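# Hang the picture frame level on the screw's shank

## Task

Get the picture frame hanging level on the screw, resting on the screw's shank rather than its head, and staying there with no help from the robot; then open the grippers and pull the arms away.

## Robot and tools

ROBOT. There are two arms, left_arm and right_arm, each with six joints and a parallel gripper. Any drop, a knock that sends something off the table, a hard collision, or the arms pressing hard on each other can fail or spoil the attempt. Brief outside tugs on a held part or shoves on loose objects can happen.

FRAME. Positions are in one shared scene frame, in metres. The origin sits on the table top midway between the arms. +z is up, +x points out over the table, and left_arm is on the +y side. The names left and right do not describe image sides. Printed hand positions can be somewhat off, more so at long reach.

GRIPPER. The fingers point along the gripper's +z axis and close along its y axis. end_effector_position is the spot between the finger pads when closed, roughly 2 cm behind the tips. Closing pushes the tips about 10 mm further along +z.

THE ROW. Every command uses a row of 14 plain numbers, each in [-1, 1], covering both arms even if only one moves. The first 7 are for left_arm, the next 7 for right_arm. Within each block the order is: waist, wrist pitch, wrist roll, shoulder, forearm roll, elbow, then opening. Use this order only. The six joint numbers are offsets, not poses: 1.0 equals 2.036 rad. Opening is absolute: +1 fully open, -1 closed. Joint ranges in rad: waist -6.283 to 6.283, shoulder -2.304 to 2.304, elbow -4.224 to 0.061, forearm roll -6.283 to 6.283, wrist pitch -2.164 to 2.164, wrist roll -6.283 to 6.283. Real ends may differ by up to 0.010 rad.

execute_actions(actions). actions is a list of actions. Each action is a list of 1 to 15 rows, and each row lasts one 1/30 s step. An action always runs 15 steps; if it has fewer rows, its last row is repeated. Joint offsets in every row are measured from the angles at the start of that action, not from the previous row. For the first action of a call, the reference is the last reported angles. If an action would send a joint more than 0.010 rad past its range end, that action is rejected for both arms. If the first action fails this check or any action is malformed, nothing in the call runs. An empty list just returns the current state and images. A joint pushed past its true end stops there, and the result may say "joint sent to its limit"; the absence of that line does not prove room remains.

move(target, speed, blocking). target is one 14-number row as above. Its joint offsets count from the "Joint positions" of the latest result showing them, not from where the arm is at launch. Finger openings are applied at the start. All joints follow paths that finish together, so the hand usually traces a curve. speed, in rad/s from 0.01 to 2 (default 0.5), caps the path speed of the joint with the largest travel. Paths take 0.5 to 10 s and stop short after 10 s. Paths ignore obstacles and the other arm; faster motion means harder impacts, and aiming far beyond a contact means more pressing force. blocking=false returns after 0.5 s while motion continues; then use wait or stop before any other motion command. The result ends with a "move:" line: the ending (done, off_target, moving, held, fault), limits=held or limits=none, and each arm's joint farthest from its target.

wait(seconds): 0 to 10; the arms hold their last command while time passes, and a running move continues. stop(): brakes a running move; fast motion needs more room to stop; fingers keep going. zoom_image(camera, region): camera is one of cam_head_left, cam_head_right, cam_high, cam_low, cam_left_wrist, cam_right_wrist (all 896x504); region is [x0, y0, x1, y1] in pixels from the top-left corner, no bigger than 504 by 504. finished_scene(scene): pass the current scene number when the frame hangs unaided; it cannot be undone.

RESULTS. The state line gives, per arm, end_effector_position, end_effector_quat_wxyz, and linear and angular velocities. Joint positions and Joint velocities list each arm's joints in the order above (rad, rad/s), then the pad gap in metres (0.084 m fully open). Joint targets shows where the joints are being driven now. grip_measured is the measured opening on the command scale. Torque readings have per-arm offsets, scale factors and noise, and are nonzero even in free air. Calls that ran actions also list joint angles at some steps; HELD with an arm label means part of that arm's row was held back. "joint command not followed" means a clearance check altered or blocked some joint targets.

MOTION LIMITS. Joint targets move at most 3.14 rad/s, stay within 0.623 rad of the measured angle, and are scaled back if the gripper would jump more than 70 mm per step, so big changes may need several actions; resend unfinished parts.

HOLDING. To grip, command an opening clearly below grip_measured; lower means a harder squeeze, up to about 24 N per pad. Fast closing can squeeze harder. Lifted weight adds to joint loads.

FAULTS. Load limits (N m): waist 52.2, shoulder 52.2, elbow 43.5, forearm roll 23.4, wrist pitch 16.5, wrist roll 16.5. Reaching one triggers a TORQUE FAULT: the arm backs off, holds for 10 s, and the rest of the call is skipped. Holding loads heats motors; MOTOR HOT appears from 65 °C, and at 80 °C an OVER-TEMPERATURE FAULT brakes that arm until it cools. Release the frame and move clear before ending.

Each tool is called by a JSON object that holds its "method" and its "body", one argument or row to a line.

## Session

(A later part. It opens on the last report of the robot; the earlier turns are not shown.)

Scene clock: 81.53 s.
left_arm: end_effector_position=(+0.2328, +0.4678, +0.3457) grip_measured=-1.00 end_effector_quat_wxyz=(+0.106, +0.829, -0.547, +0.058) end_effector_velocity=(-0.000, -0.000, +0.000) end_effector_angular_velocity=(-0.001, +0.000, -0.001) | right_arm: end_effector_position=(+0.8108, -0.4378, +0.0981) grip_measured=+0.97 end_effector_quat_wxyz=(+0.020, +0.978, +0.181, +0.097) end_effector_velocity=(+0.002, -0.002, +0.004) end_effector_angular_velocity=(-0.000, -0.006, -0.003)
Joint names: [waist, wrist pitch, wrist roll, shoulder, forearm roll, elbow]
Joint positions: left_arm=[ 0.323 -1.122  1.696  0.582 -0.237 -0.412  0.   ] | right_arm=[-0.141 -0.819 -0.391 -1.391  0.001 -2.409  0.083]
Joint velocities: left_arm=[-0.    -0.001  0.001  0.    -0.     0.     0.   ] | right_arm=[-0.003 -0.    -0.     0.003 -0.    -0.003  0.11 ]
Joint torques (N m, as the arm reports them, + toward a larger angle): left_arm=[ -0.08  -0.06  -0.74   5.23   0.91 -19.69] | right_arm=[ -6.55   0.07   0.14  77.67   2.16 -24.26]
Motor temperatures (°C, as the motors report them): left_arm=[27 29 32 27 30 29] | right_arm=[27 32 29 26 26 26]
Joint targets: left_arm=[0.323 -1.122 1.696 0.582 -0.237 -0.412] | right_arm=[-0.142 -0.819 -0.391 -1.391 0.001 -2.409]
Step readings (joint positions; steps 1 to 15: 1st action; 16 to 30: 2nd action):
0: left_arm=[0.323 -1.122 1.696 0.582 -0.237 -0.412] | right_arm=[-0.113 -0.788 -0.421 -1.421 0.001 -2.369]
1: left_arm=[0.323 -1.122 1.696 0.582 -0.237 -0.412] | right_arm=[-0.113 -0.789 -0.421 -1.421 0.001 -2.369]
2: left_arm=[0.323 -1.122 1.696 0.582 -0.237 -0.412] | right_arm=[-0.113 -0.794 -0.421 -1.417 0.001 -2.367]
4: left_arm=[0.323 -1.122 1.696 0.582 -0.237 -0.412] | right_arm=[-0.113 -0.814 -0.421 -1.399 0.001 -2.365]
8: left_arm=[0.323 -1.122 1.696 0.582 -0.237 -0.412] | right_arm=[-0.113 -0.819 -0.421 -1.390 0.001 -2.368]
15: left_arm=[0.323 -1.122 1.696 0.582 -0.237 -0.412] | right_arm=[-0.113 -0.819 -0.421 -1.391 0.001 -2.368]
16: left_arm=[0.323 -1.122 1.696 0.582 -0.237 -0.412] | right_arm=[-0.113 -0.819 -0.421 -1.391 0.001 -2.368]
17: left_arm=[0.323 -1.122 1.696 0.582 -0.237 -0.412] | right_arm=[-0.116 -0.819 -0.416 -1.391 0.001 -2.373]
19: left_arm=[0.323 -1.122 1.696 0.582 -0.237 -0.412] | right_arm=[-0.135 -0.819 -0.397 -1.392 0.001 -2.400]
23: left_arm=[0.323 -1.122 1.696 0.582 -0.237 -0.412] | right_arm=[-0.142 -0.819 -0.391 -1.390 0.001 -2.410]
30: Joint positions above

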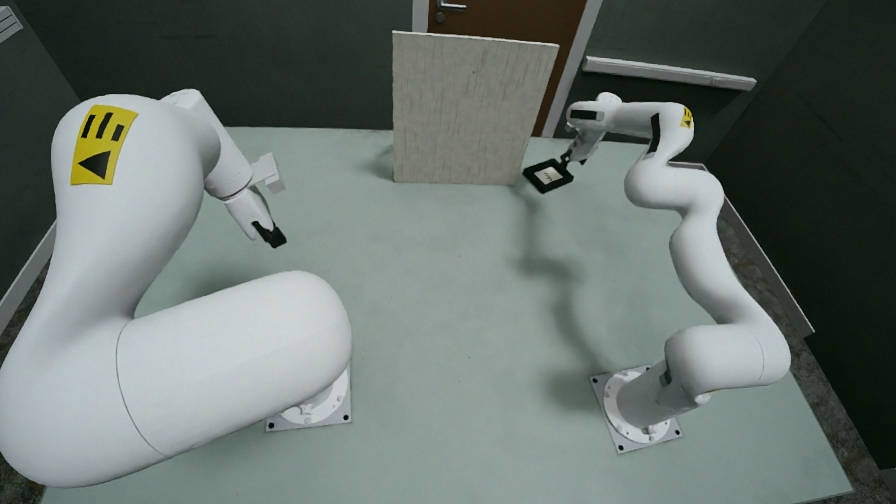

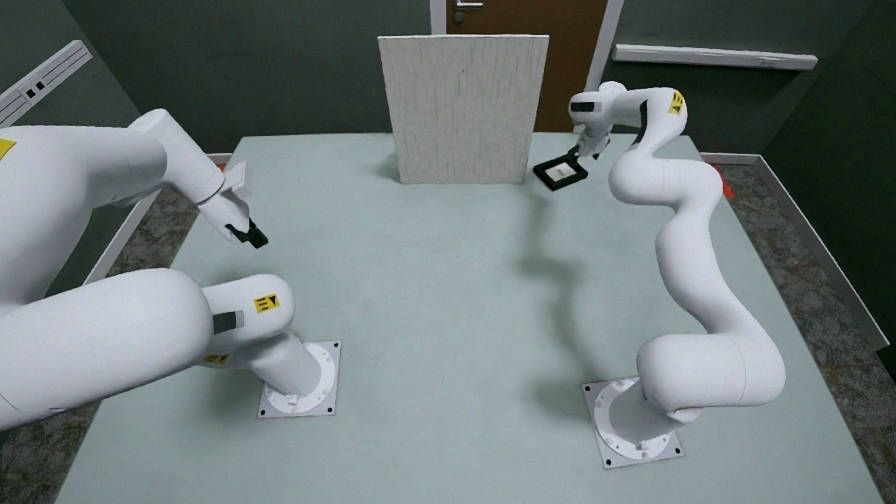

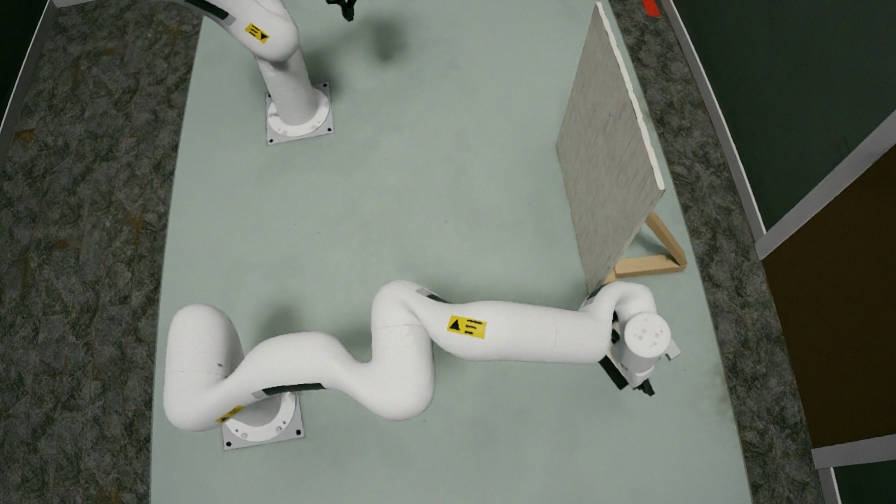

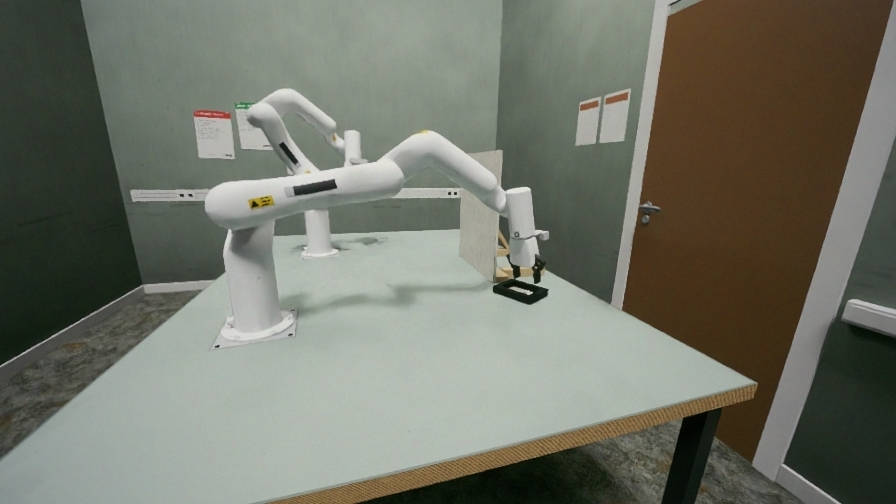

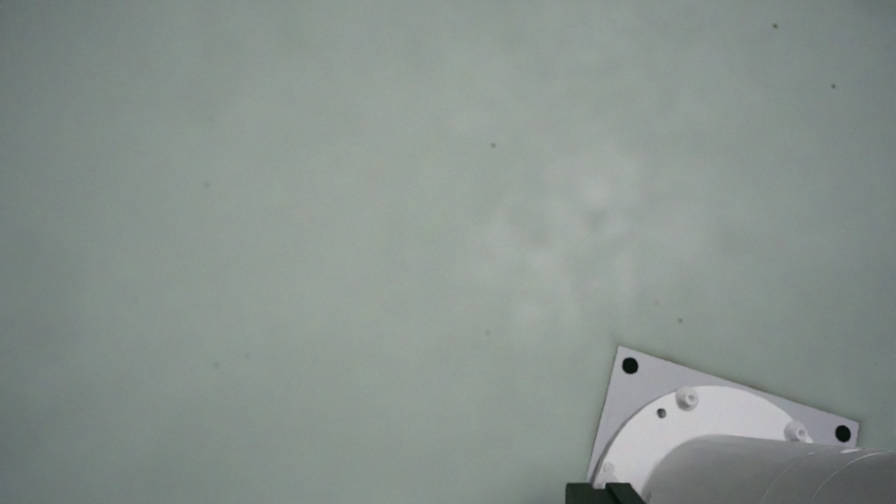

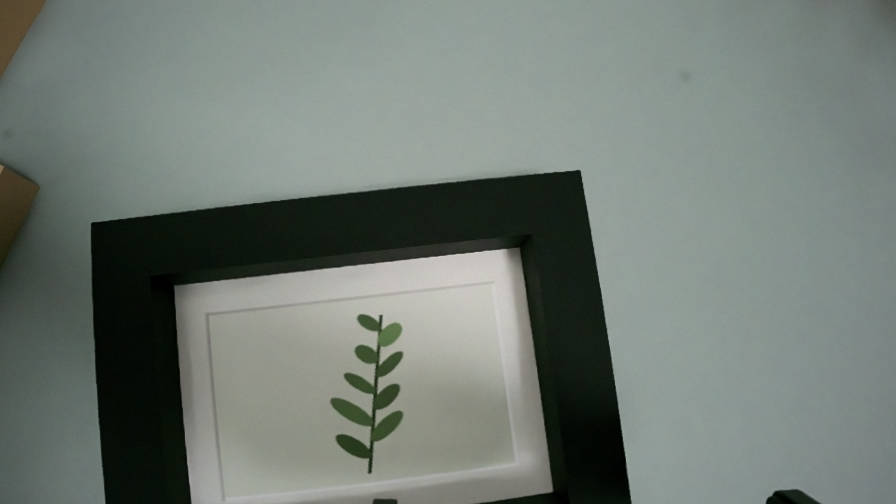

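{"method": "move", "body": {
  "target": [0,0,0,0,0,0,-1,0,0.016,-0.07,-0.036,0,0,1],
  "speed": 0.06
}}

Scene clock: 84.43 s.
left_arm: end_effector_position=(+0.2328, +0.4678, +0.3457) grip_measured=-1.00 end_effector_quat_wxyz=(+0.106, +0.829, -0.547, +0.058) end_effector_velocity=(-0.000, -0.000, -0.000) end_effector_angular_velocity=(-0.003, +0.001, +0.002) | right_arm: end_effector_position=(+0.8017, -0.4375, +0.0455) grip_measured=+1.00 end_effector_quat_wxyz=(+0.023, +0.964, +0.251, +0.083) end_effector_velocity=(-0.001, -0.000, -0.001) end_effector_angular_velocity=(-0.000, +0.003, +0.000)
Joint names: [waist, wrist pitch, wrist roll, shoulder, forearm roll, elbow]
Joint positions: left_arm=[ 0.323 -1.122  1.696  0.582 -0.237 -0.412  0.   ] | right_arm=[-0.141 -0.787 -0.533 -1.457  0.001 -2.415  0.084]
Joint velocities: left_arm=[ 0.001 -0.001 -0.001 -0.    -0.002  0.     0.   ] | right_arm=[-0.    -0.001 -0.    -0.    -0.     0.002  0.   ]
Joint torques (N m, as the arm reports them, + toward a larger angle): left_arm=[  0.86  -0.05  -0.77   6.1    0.95 -19.54] | right_arm=[-8.56  0.7   0.01 24.82 -0.41 -2.05]
Motor temperatures (°C, as the motors report them): left_arm=[27 29 32 27 30 29] | right_arm=[27 32 29 26 26 26]
Joint targets: left_arm=[0.323 -1.122 1.696 0.582 -0.237 -0.412] | right_arm=[-0.141 -0.787 -0.533 -1.464 0.001 -2.409]
move: done; limits=none; left_arm: farthest joint: the waist, 0.000 radians from its target (0.000 radians at the start); right_arm: farthest joint: the shoulder, 0.007 radians from its target (0.074 radians at the start)

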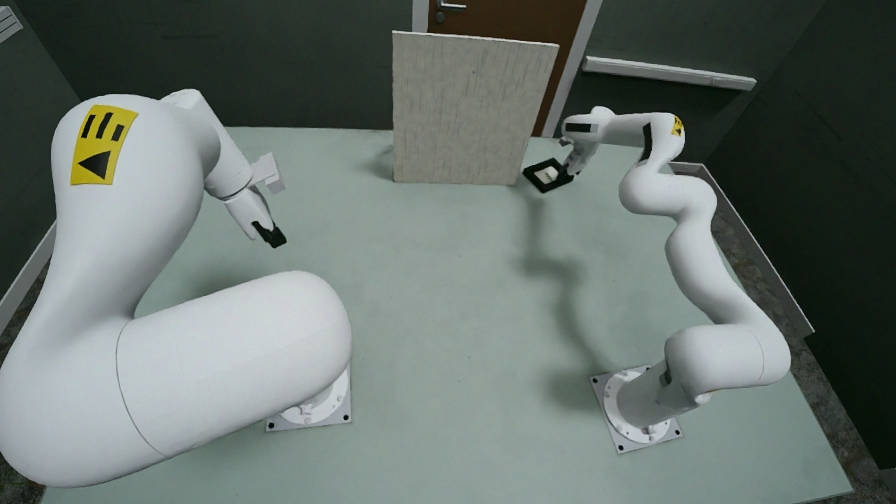

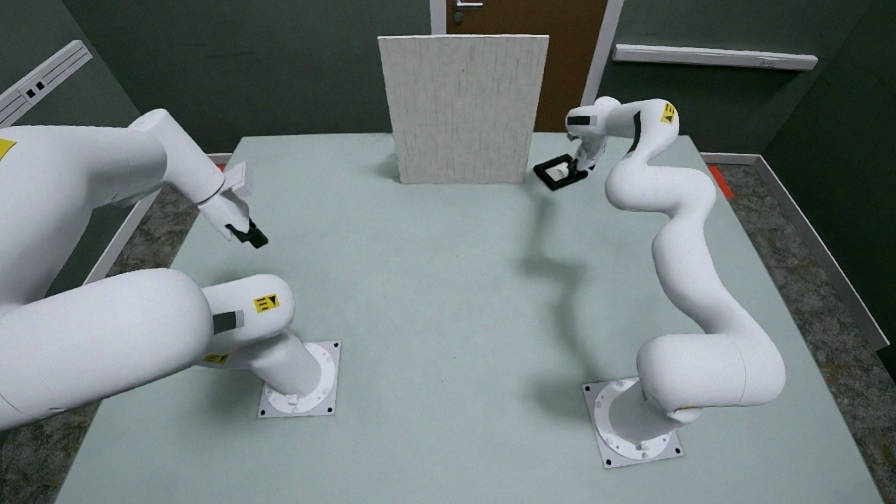

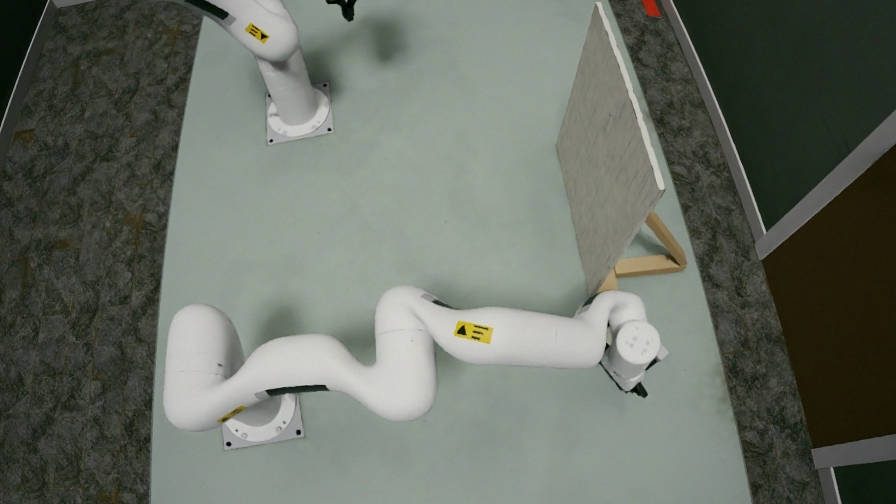

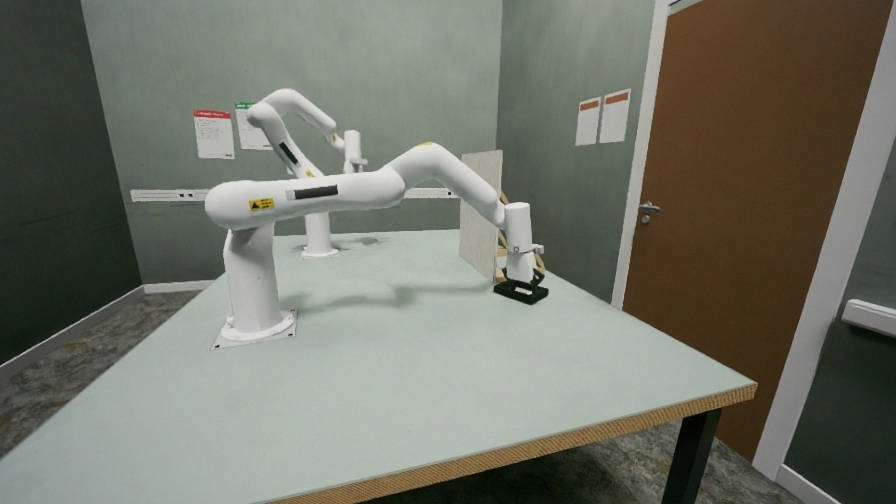

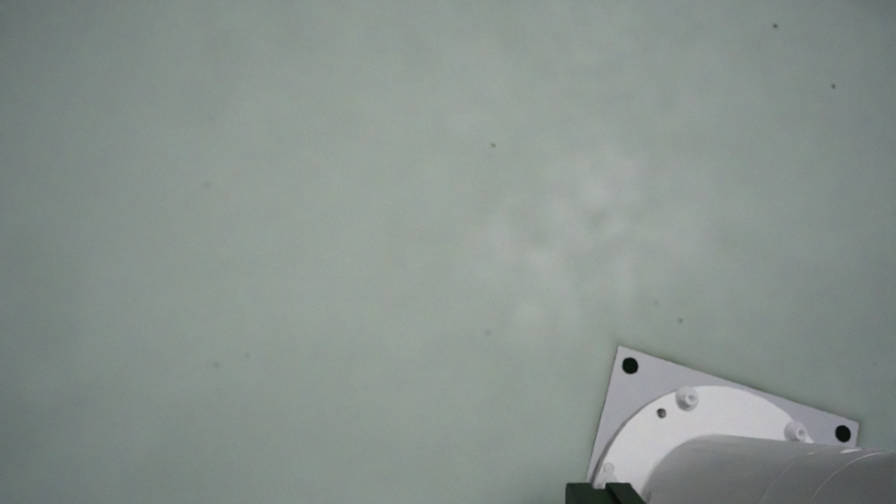

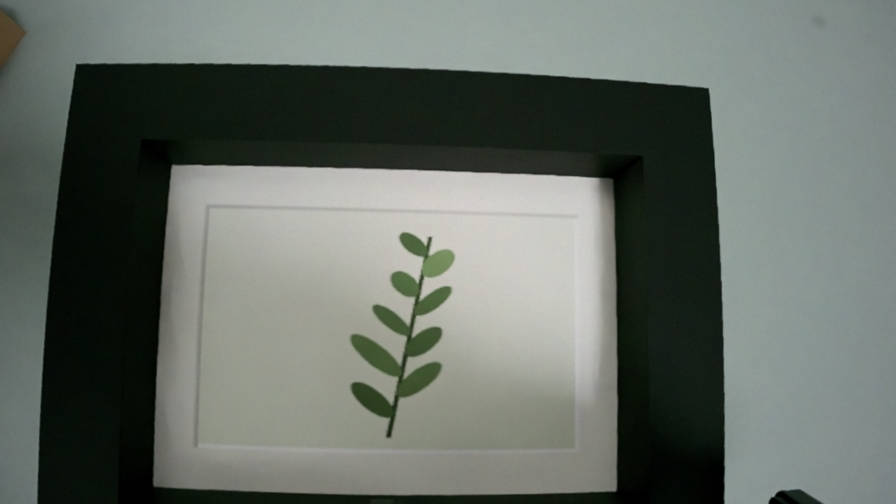

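{"method": "execute_actions", "body": {
  "actions": [
    [[0,0,0,0,0,0,-1,0,-0.02,0,0.02,0,0,1]],
    [[0,0,0,0,0,0,-1,-0.004,-0.08,0,0,0,-0.08,1]]
  ]
}}

Scene clock: 85.63 s.
left_arm: end_effector_position=(+0.2328, +0.4678, +0.3457) grip_measured=-1.00 end_effector_quat_wxyz=(+0.106, +0.829, -0.547, +0.058) end_effector_velocity=(+0.000, -0.000, +0.000) end_effector_angular_velocity=(-0.000, -0.000, -0.001) | right_arm: end_effector_position=(+0.8142, -0.4449, +0.1493) grip_measured=+1.00 end_effector_quat_wxyz=(+0.023, +0.965, +0.247, +0.081) end_effector_velocity=(+0.006, -0.000, +0.016) end_effector_angular_velocity=(+0.001, -0.025, -0.001)
Joint names: [waist, wrist pitch, wrist roll, shoulder, forearm roll, elbow]
Joint positions: left_arm=[ 0.323 -1.122  1.696  0.582 -0.237 -0.412  0.   ] | right_arm=[-0.149 -0.99  -0.533 -1.418  0.001 -2.576  0.084]
Joint velocities: left_arm=[-0.    -0.     0.001 -0.    -0.    -0.     0.   ] | right_arm=[-0.     0.001 -0.     0.011  0.002 -0.014  0.   ]
Joint torques (N m, as the arm reports them, + toward a larger angle): left_arm=[  0.29  -0.15  -0.76   5.81   1.18 -19.31] | right_arm=[ -5.73   0.05   0.18  77.57   1.81 -24.22]
Motor temperatures (°C, as the motors report them): left_arm=[27 29 32 27 30 29] | right_arm=[27 32 29 26 26 26]
Joint targets: left_arm=[0.323 -1.122 1.696 0.582 -0.237 -0.412] | right_arm=[-0.150 -0.990 -0.533 -1.417 0.001 -2.578]
Step readings (joint positions; steps 1 to 15: 1st action; 16 to 30: 2nd action):
0: left_arm=[0.323 -1.122 1.696 0.582 -0.237 -0.412] | right_arm=[-0.141 -0.787 -0.533 -1.457 0.001 -2.415]
1: left_arm=[0.323 -1.122 1.696 0.582 -0.237 -0.412] | right_arm=[-0.141 -0.787 -0.533 -1.457 0.001 -2.415]
2: left_arm=[0.323 -1.122 1.696 0.582 -0.237 -0.412] | right_arm=[-0.141 -0.791 -0.533 -1.453 0.000 -2.414]
4: left_arm=[0.323 -1.122 1.696 0.582 -0.237 -0.412] | right_arm=[-0.142 -0.817 -0.533 -1.430 -0.000 -2.410]
8: left_arm=[0.323 -1.122 1.696 0.582 -0.237 -0.412] | right_arm=[-0.142 -0.826 -0.533 -1.416 0.000 -2.415]
15: left_arm=[0.323 -1.122 1.696 0.582 -0.237 -0.412] | right_arm=[-0.141 -0.827 -0.533 -1.417 0.001 -2.415]
16: left_arm=[0.323 -1.122 1.696 0.582 -0.237 -0.412] | right_arm=[-0.141 -0.828 -0.533 -1.417 0.001 -2.415]
17: left_arm=[0.323 -1.122 1.696 0.582 -0.237 -0.412] | right_arm=[-0.142 -0.835 -0.533 -1.417 0.001 -2.421]
19: left_arm=[0.323 -1.122 1.696 0.582 -0.237 -0.412] | right_arm=[-0.144 -0.895 -0.533 -1.421 0.000 -2.476]
23: left_arm=[0.323 -1.122 1.696 0.582 -0.237 -0.412] | right_arm=[-0.150 -0.984 -0.533 -1.411 0.001 -2.580]
30: Joint positions above

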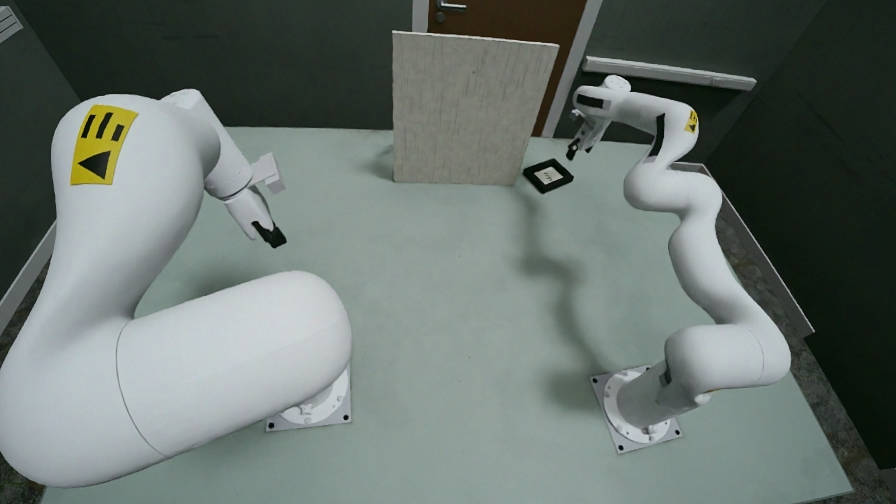

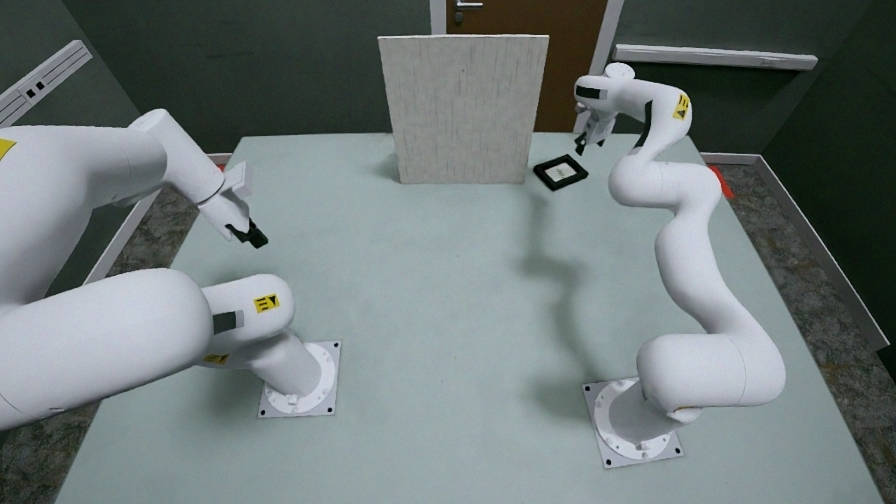

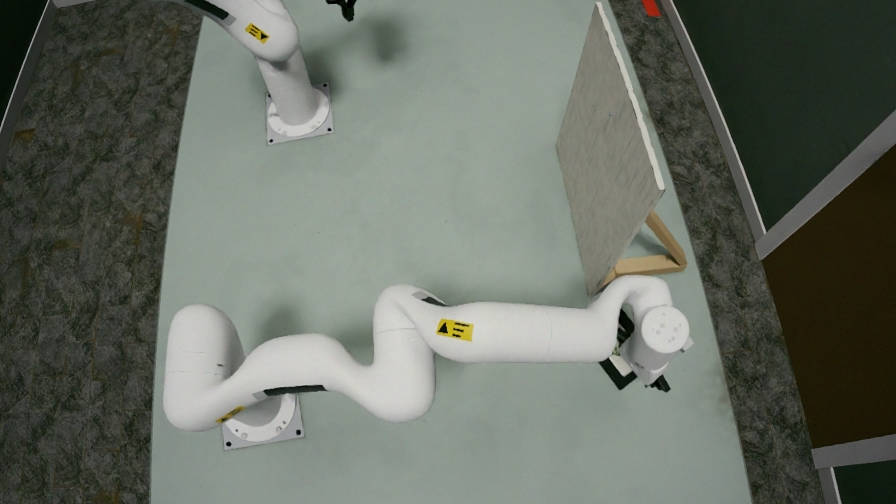

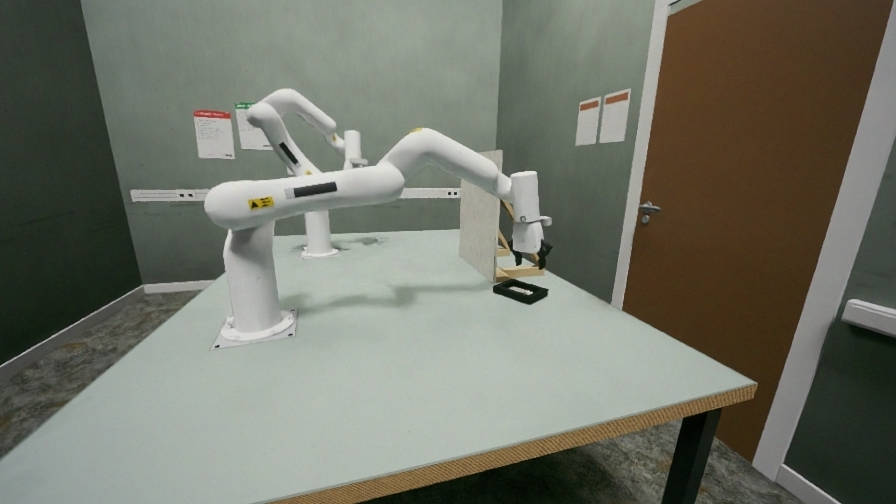

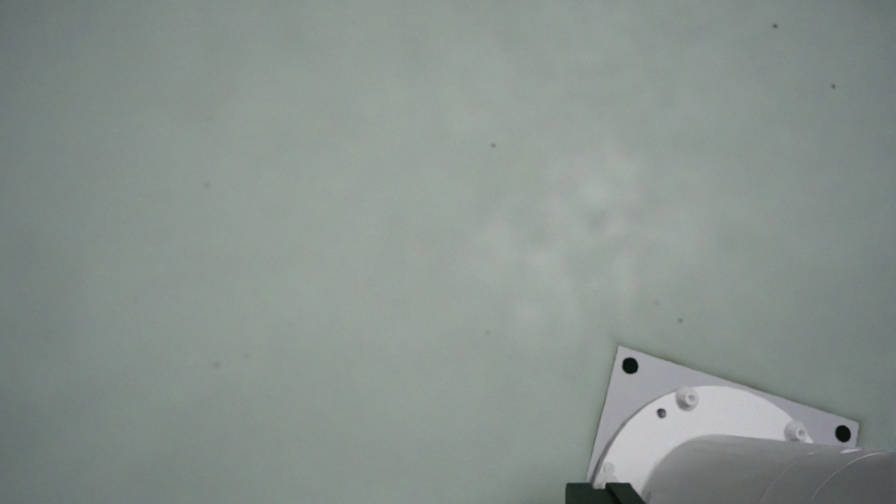

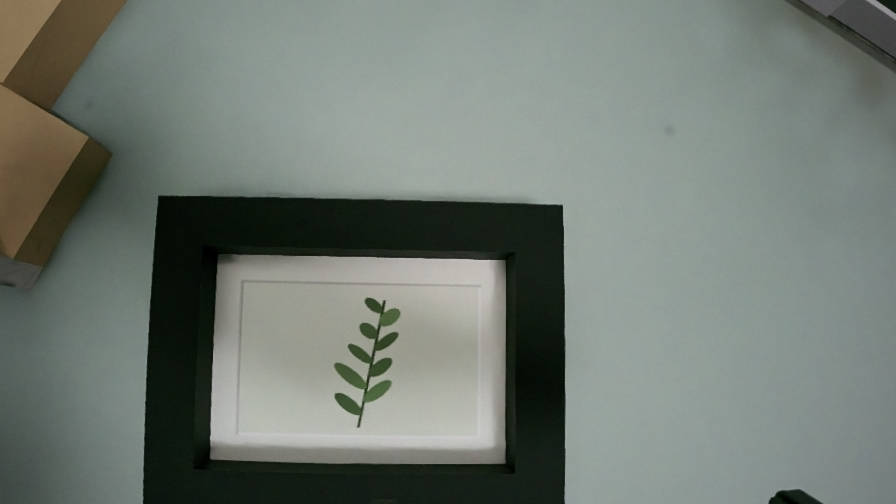

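{"method": "move", "body": {
  "target": [0,0,0,0,0,0,-1,0,0.125,0,-0.055,0,0,1],
  "speed": 0.15
}}

Scene clock: 87.87 s.
left_arm: end_effector_position=(+0.2328, +0.4678, +0.3457) grip_measured=-1.00 end_effector_quat_wxyz=(+0.106, +0.829, -0.547, +0.058) end_effector_velocity=(-0.000, +0.000, +0.000) end_effector_angular_velocity=(+0.001, -0.000, -0.001) | right_arm: end_effector_position=(+0.8459, -0.4459, +0.0644) grip_measured=+1.00 end_effector_quat_wxyz=(+0.043, +0.957, +0.245, +0.149) end_effector_velocity=(-0.000, +0.001, -0.001) end_effector_angular_velocity=(+0.001, +0.002, -0.001)
Joint names: [waist, wrist pitch, wrist roll, shoulder, forearm roll, elbow]
Joint positions: left_arm=[ 0.323 -1.122  1.696  0.582 -0.237 -0.412  0.   ] | right_arm=[-0.149 -0.736 -0.533 -1.529  0.001 -2.576  0.084]
Joint velocities: left_arm=[ 0.001 -0.     0.001  0.     0.001 -0.     0.   ] | right_arm=[ 0.001 -0.001  0.001 -0.001  0.001 -0.    -0.   ]
Joint torques (N m, as the arm reports them, + toward a larger angle): left_arm=[ -0.16  -0.15  -0.84   5.93   1.06 -19.55] | right_arm=[ -6.14   0.32   0.13  78.95   1.52 -24.5 ]
Motor temperatures (°C, as the motors report them): left_arm=[27 29 32 27 30 29] | right_arm=[27 32 29 26 26 26]
Joint targets: left_arm=[0.323 -1.122 1.696 0.582 -0.237 -0.412] | right_arm=[-0.149 -0.736 -0.533 -1.530 0.001 -2.576]
move: done; limits=none; left_arm: farthest joint: the waist, 0.000 radians from its target (0.000 radians at the start); right_arm: farthest joint: the shoulder, 0.001 radians from its target (0.113 radians at the start)

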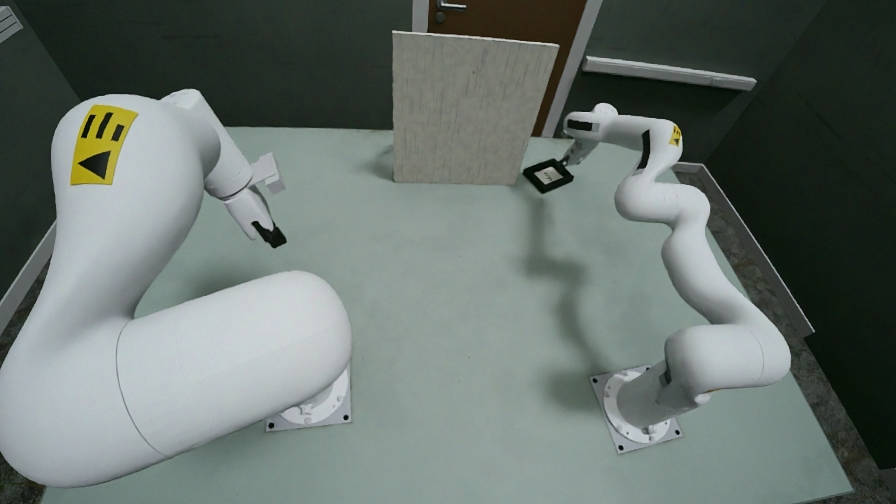

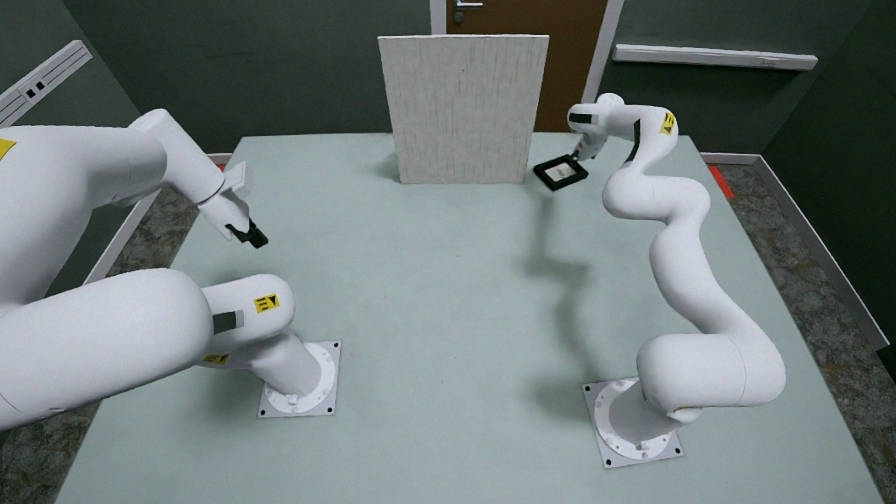

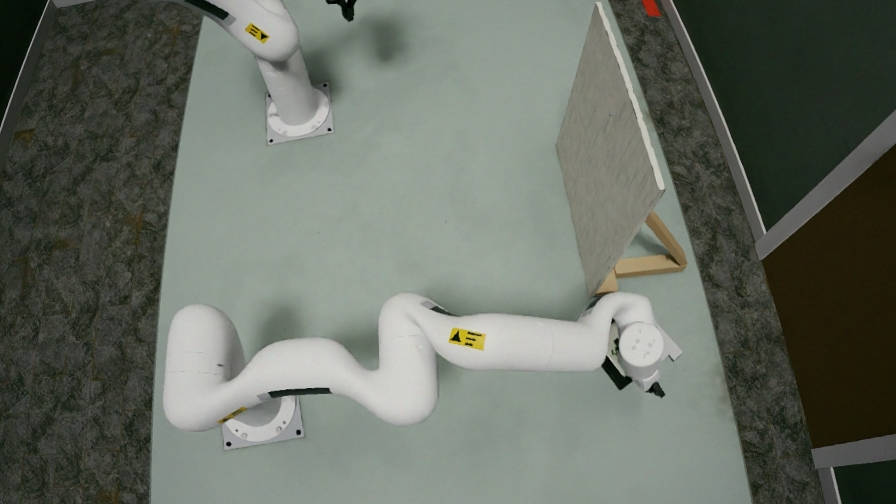

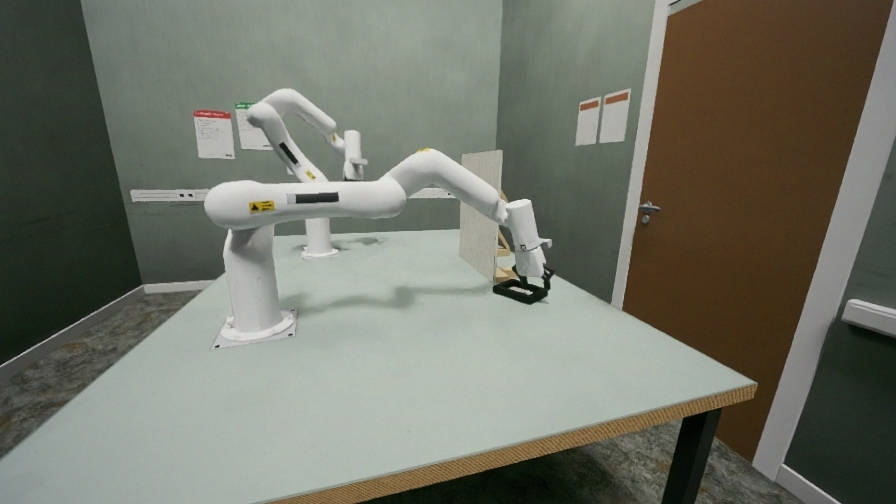

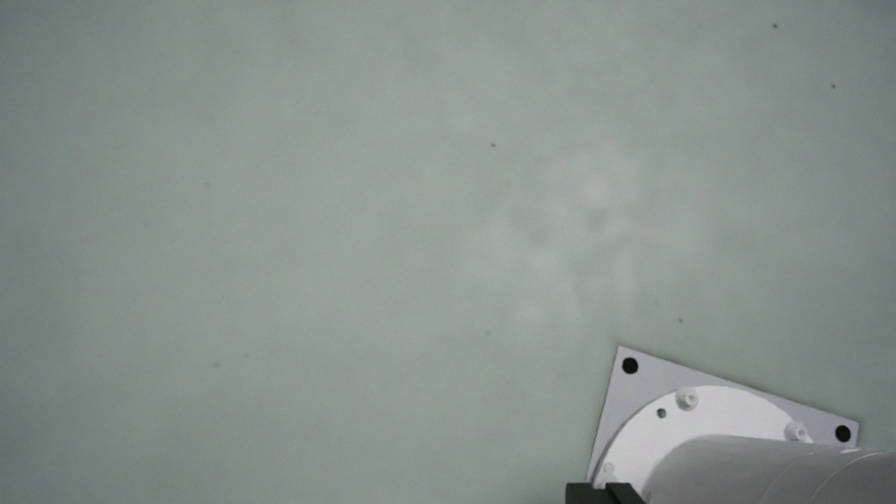

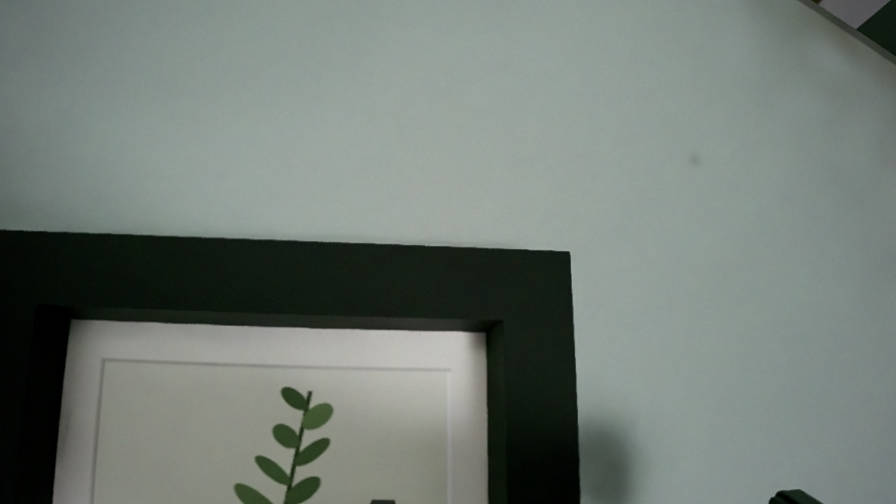

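{"method": "move", "body": {
  "target": [0,0,0,0,0,0,-1,0.005,0.018,0,-0.018,0,0,1],
  "speed": 0.04
}}

Scene clock: 89.20 s.
left_arm: end_effector_position=(+0.2328, +0.4678, +0.3457) grip_measured=-1.00 end_effector_quat_wxyz=(+0.106, +0.829, -0.547, +0.058) end_effector_velocity=(+0.000, +0.000, -0.000) end_effector_angular_velocity=(+0.001, -0.001, -0.000) | right_arm: end_effector_position=(+0.8432, -0.4366, +0.0341) grip_measured=+1.00 end_effector_quat_wxyz=(+0.042, +0.956, +0.250, +0.149) end_effector_velocity=(+0.002, +0.001, +0.003) end_effector_angular_velocity=(-0.001, -0.005, +0.002)
Joint names: [waist, wrist pitch, wrist roll, shoulder, forearm roll, elbow]
Joint positions: left_arm=[ 0.323 -1.122  1.696  0.582 -0.237 -0.412  0.   ] | right_arm=[-0.139 -0.699 -0.533 -1.566  0.001 -2.577  0.084]
Joint velocities: left_arm=[-0.     0.001  0.001  0.     0.     0.     0.   ] | right_arm=[ 0.001  0.     0.     0.003 -0.001 -0.002  0.   ]
Joint torques (N m, as the arm reports them, + toward a larger angle): left_arm=[ -0.43  -0.16  -0.78   5.6    1.   -19.9 ] | right_arm=[ -5.78   0.27   0.2   77.78   1.86 -24.34]
Motor temperatures (°C, as the motors report them): left_arm=[27 29 32 27 30 29] | right_arm=[27 32 29 26 26 26]
Joint targets: left_arm=[0.323 -1.122 1.696 0.582 -0.237 -0.412] | right_arm=[-0.139 -0.699 -0.533 -1.566 0.001 -2.576]
move: done; limits=none; left_arm: farthest joint: the waist, 0.000 radians from its target (0.000 radians at the start); right_arm: farthest joint: the waist, 0.001 radians from its target (0.011 radians at the start)

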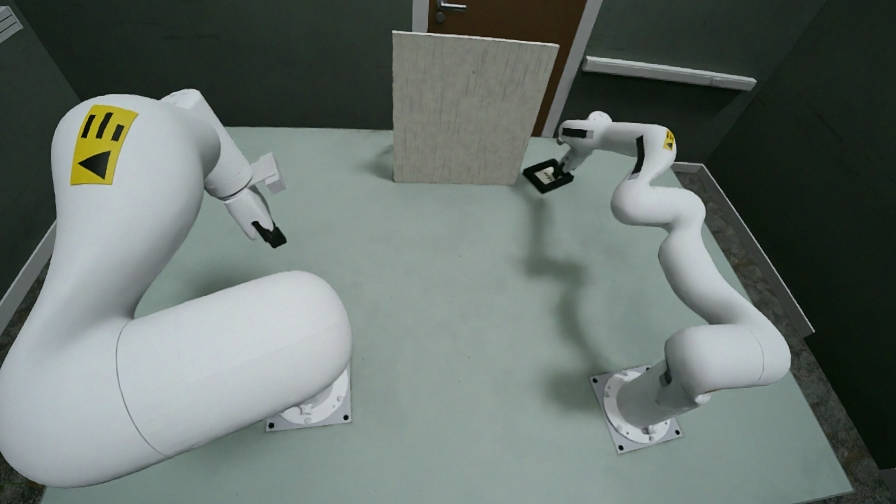

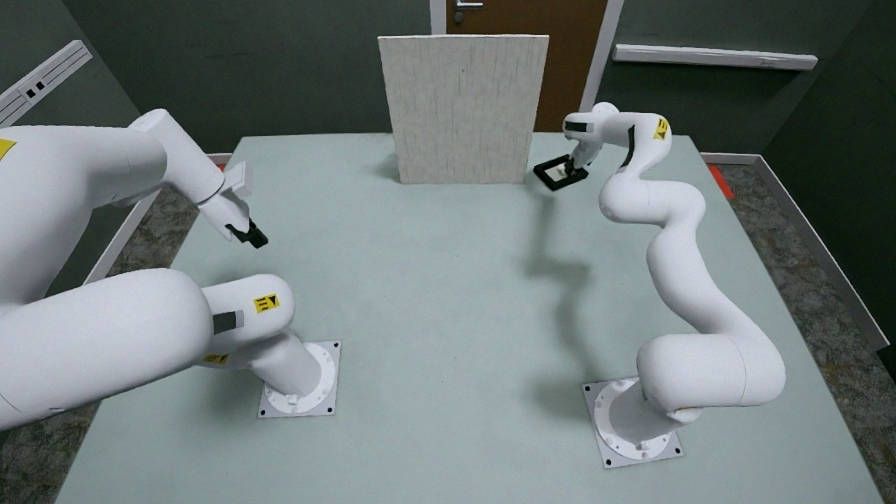

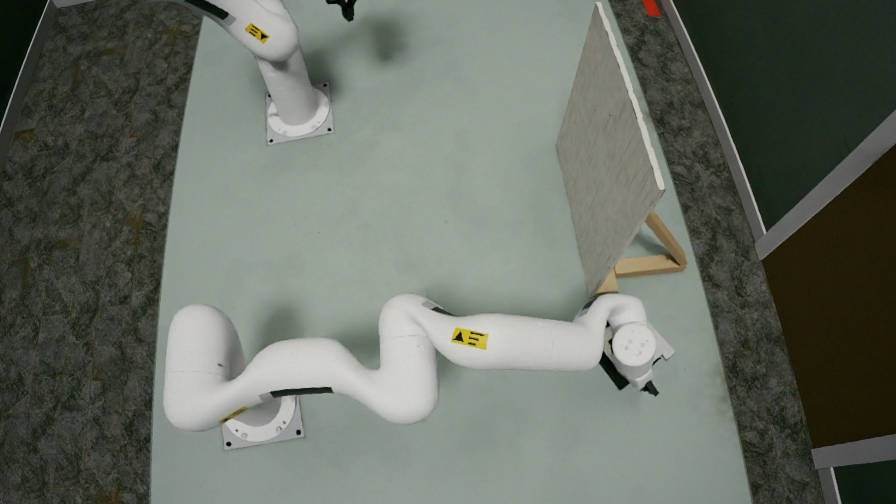

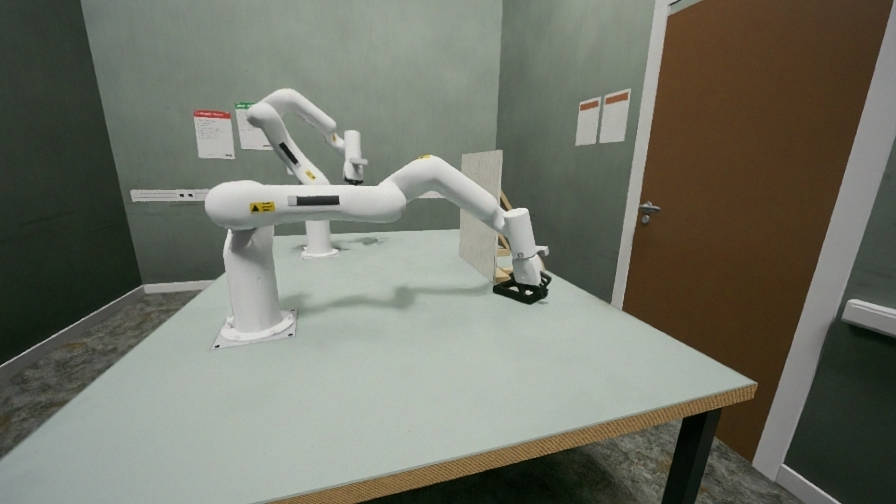

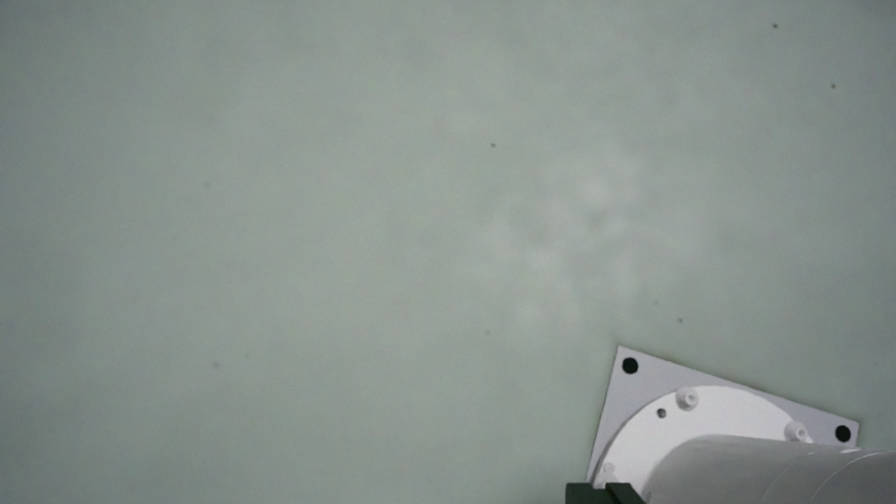

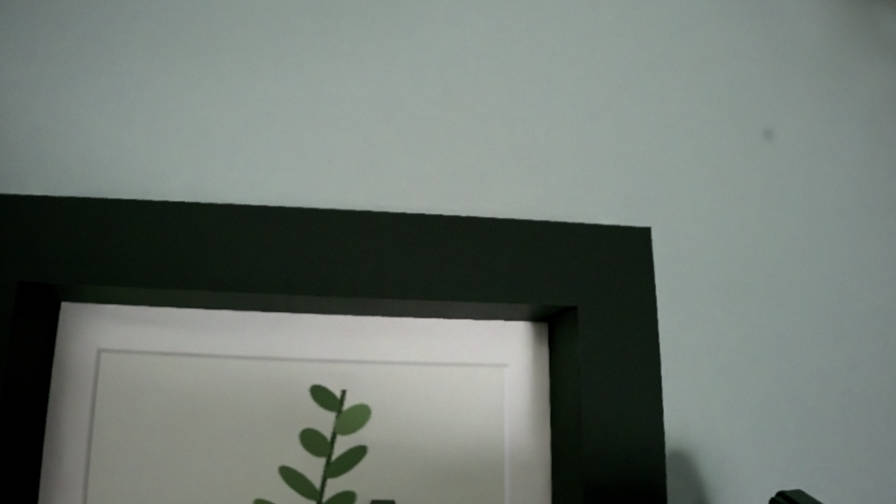

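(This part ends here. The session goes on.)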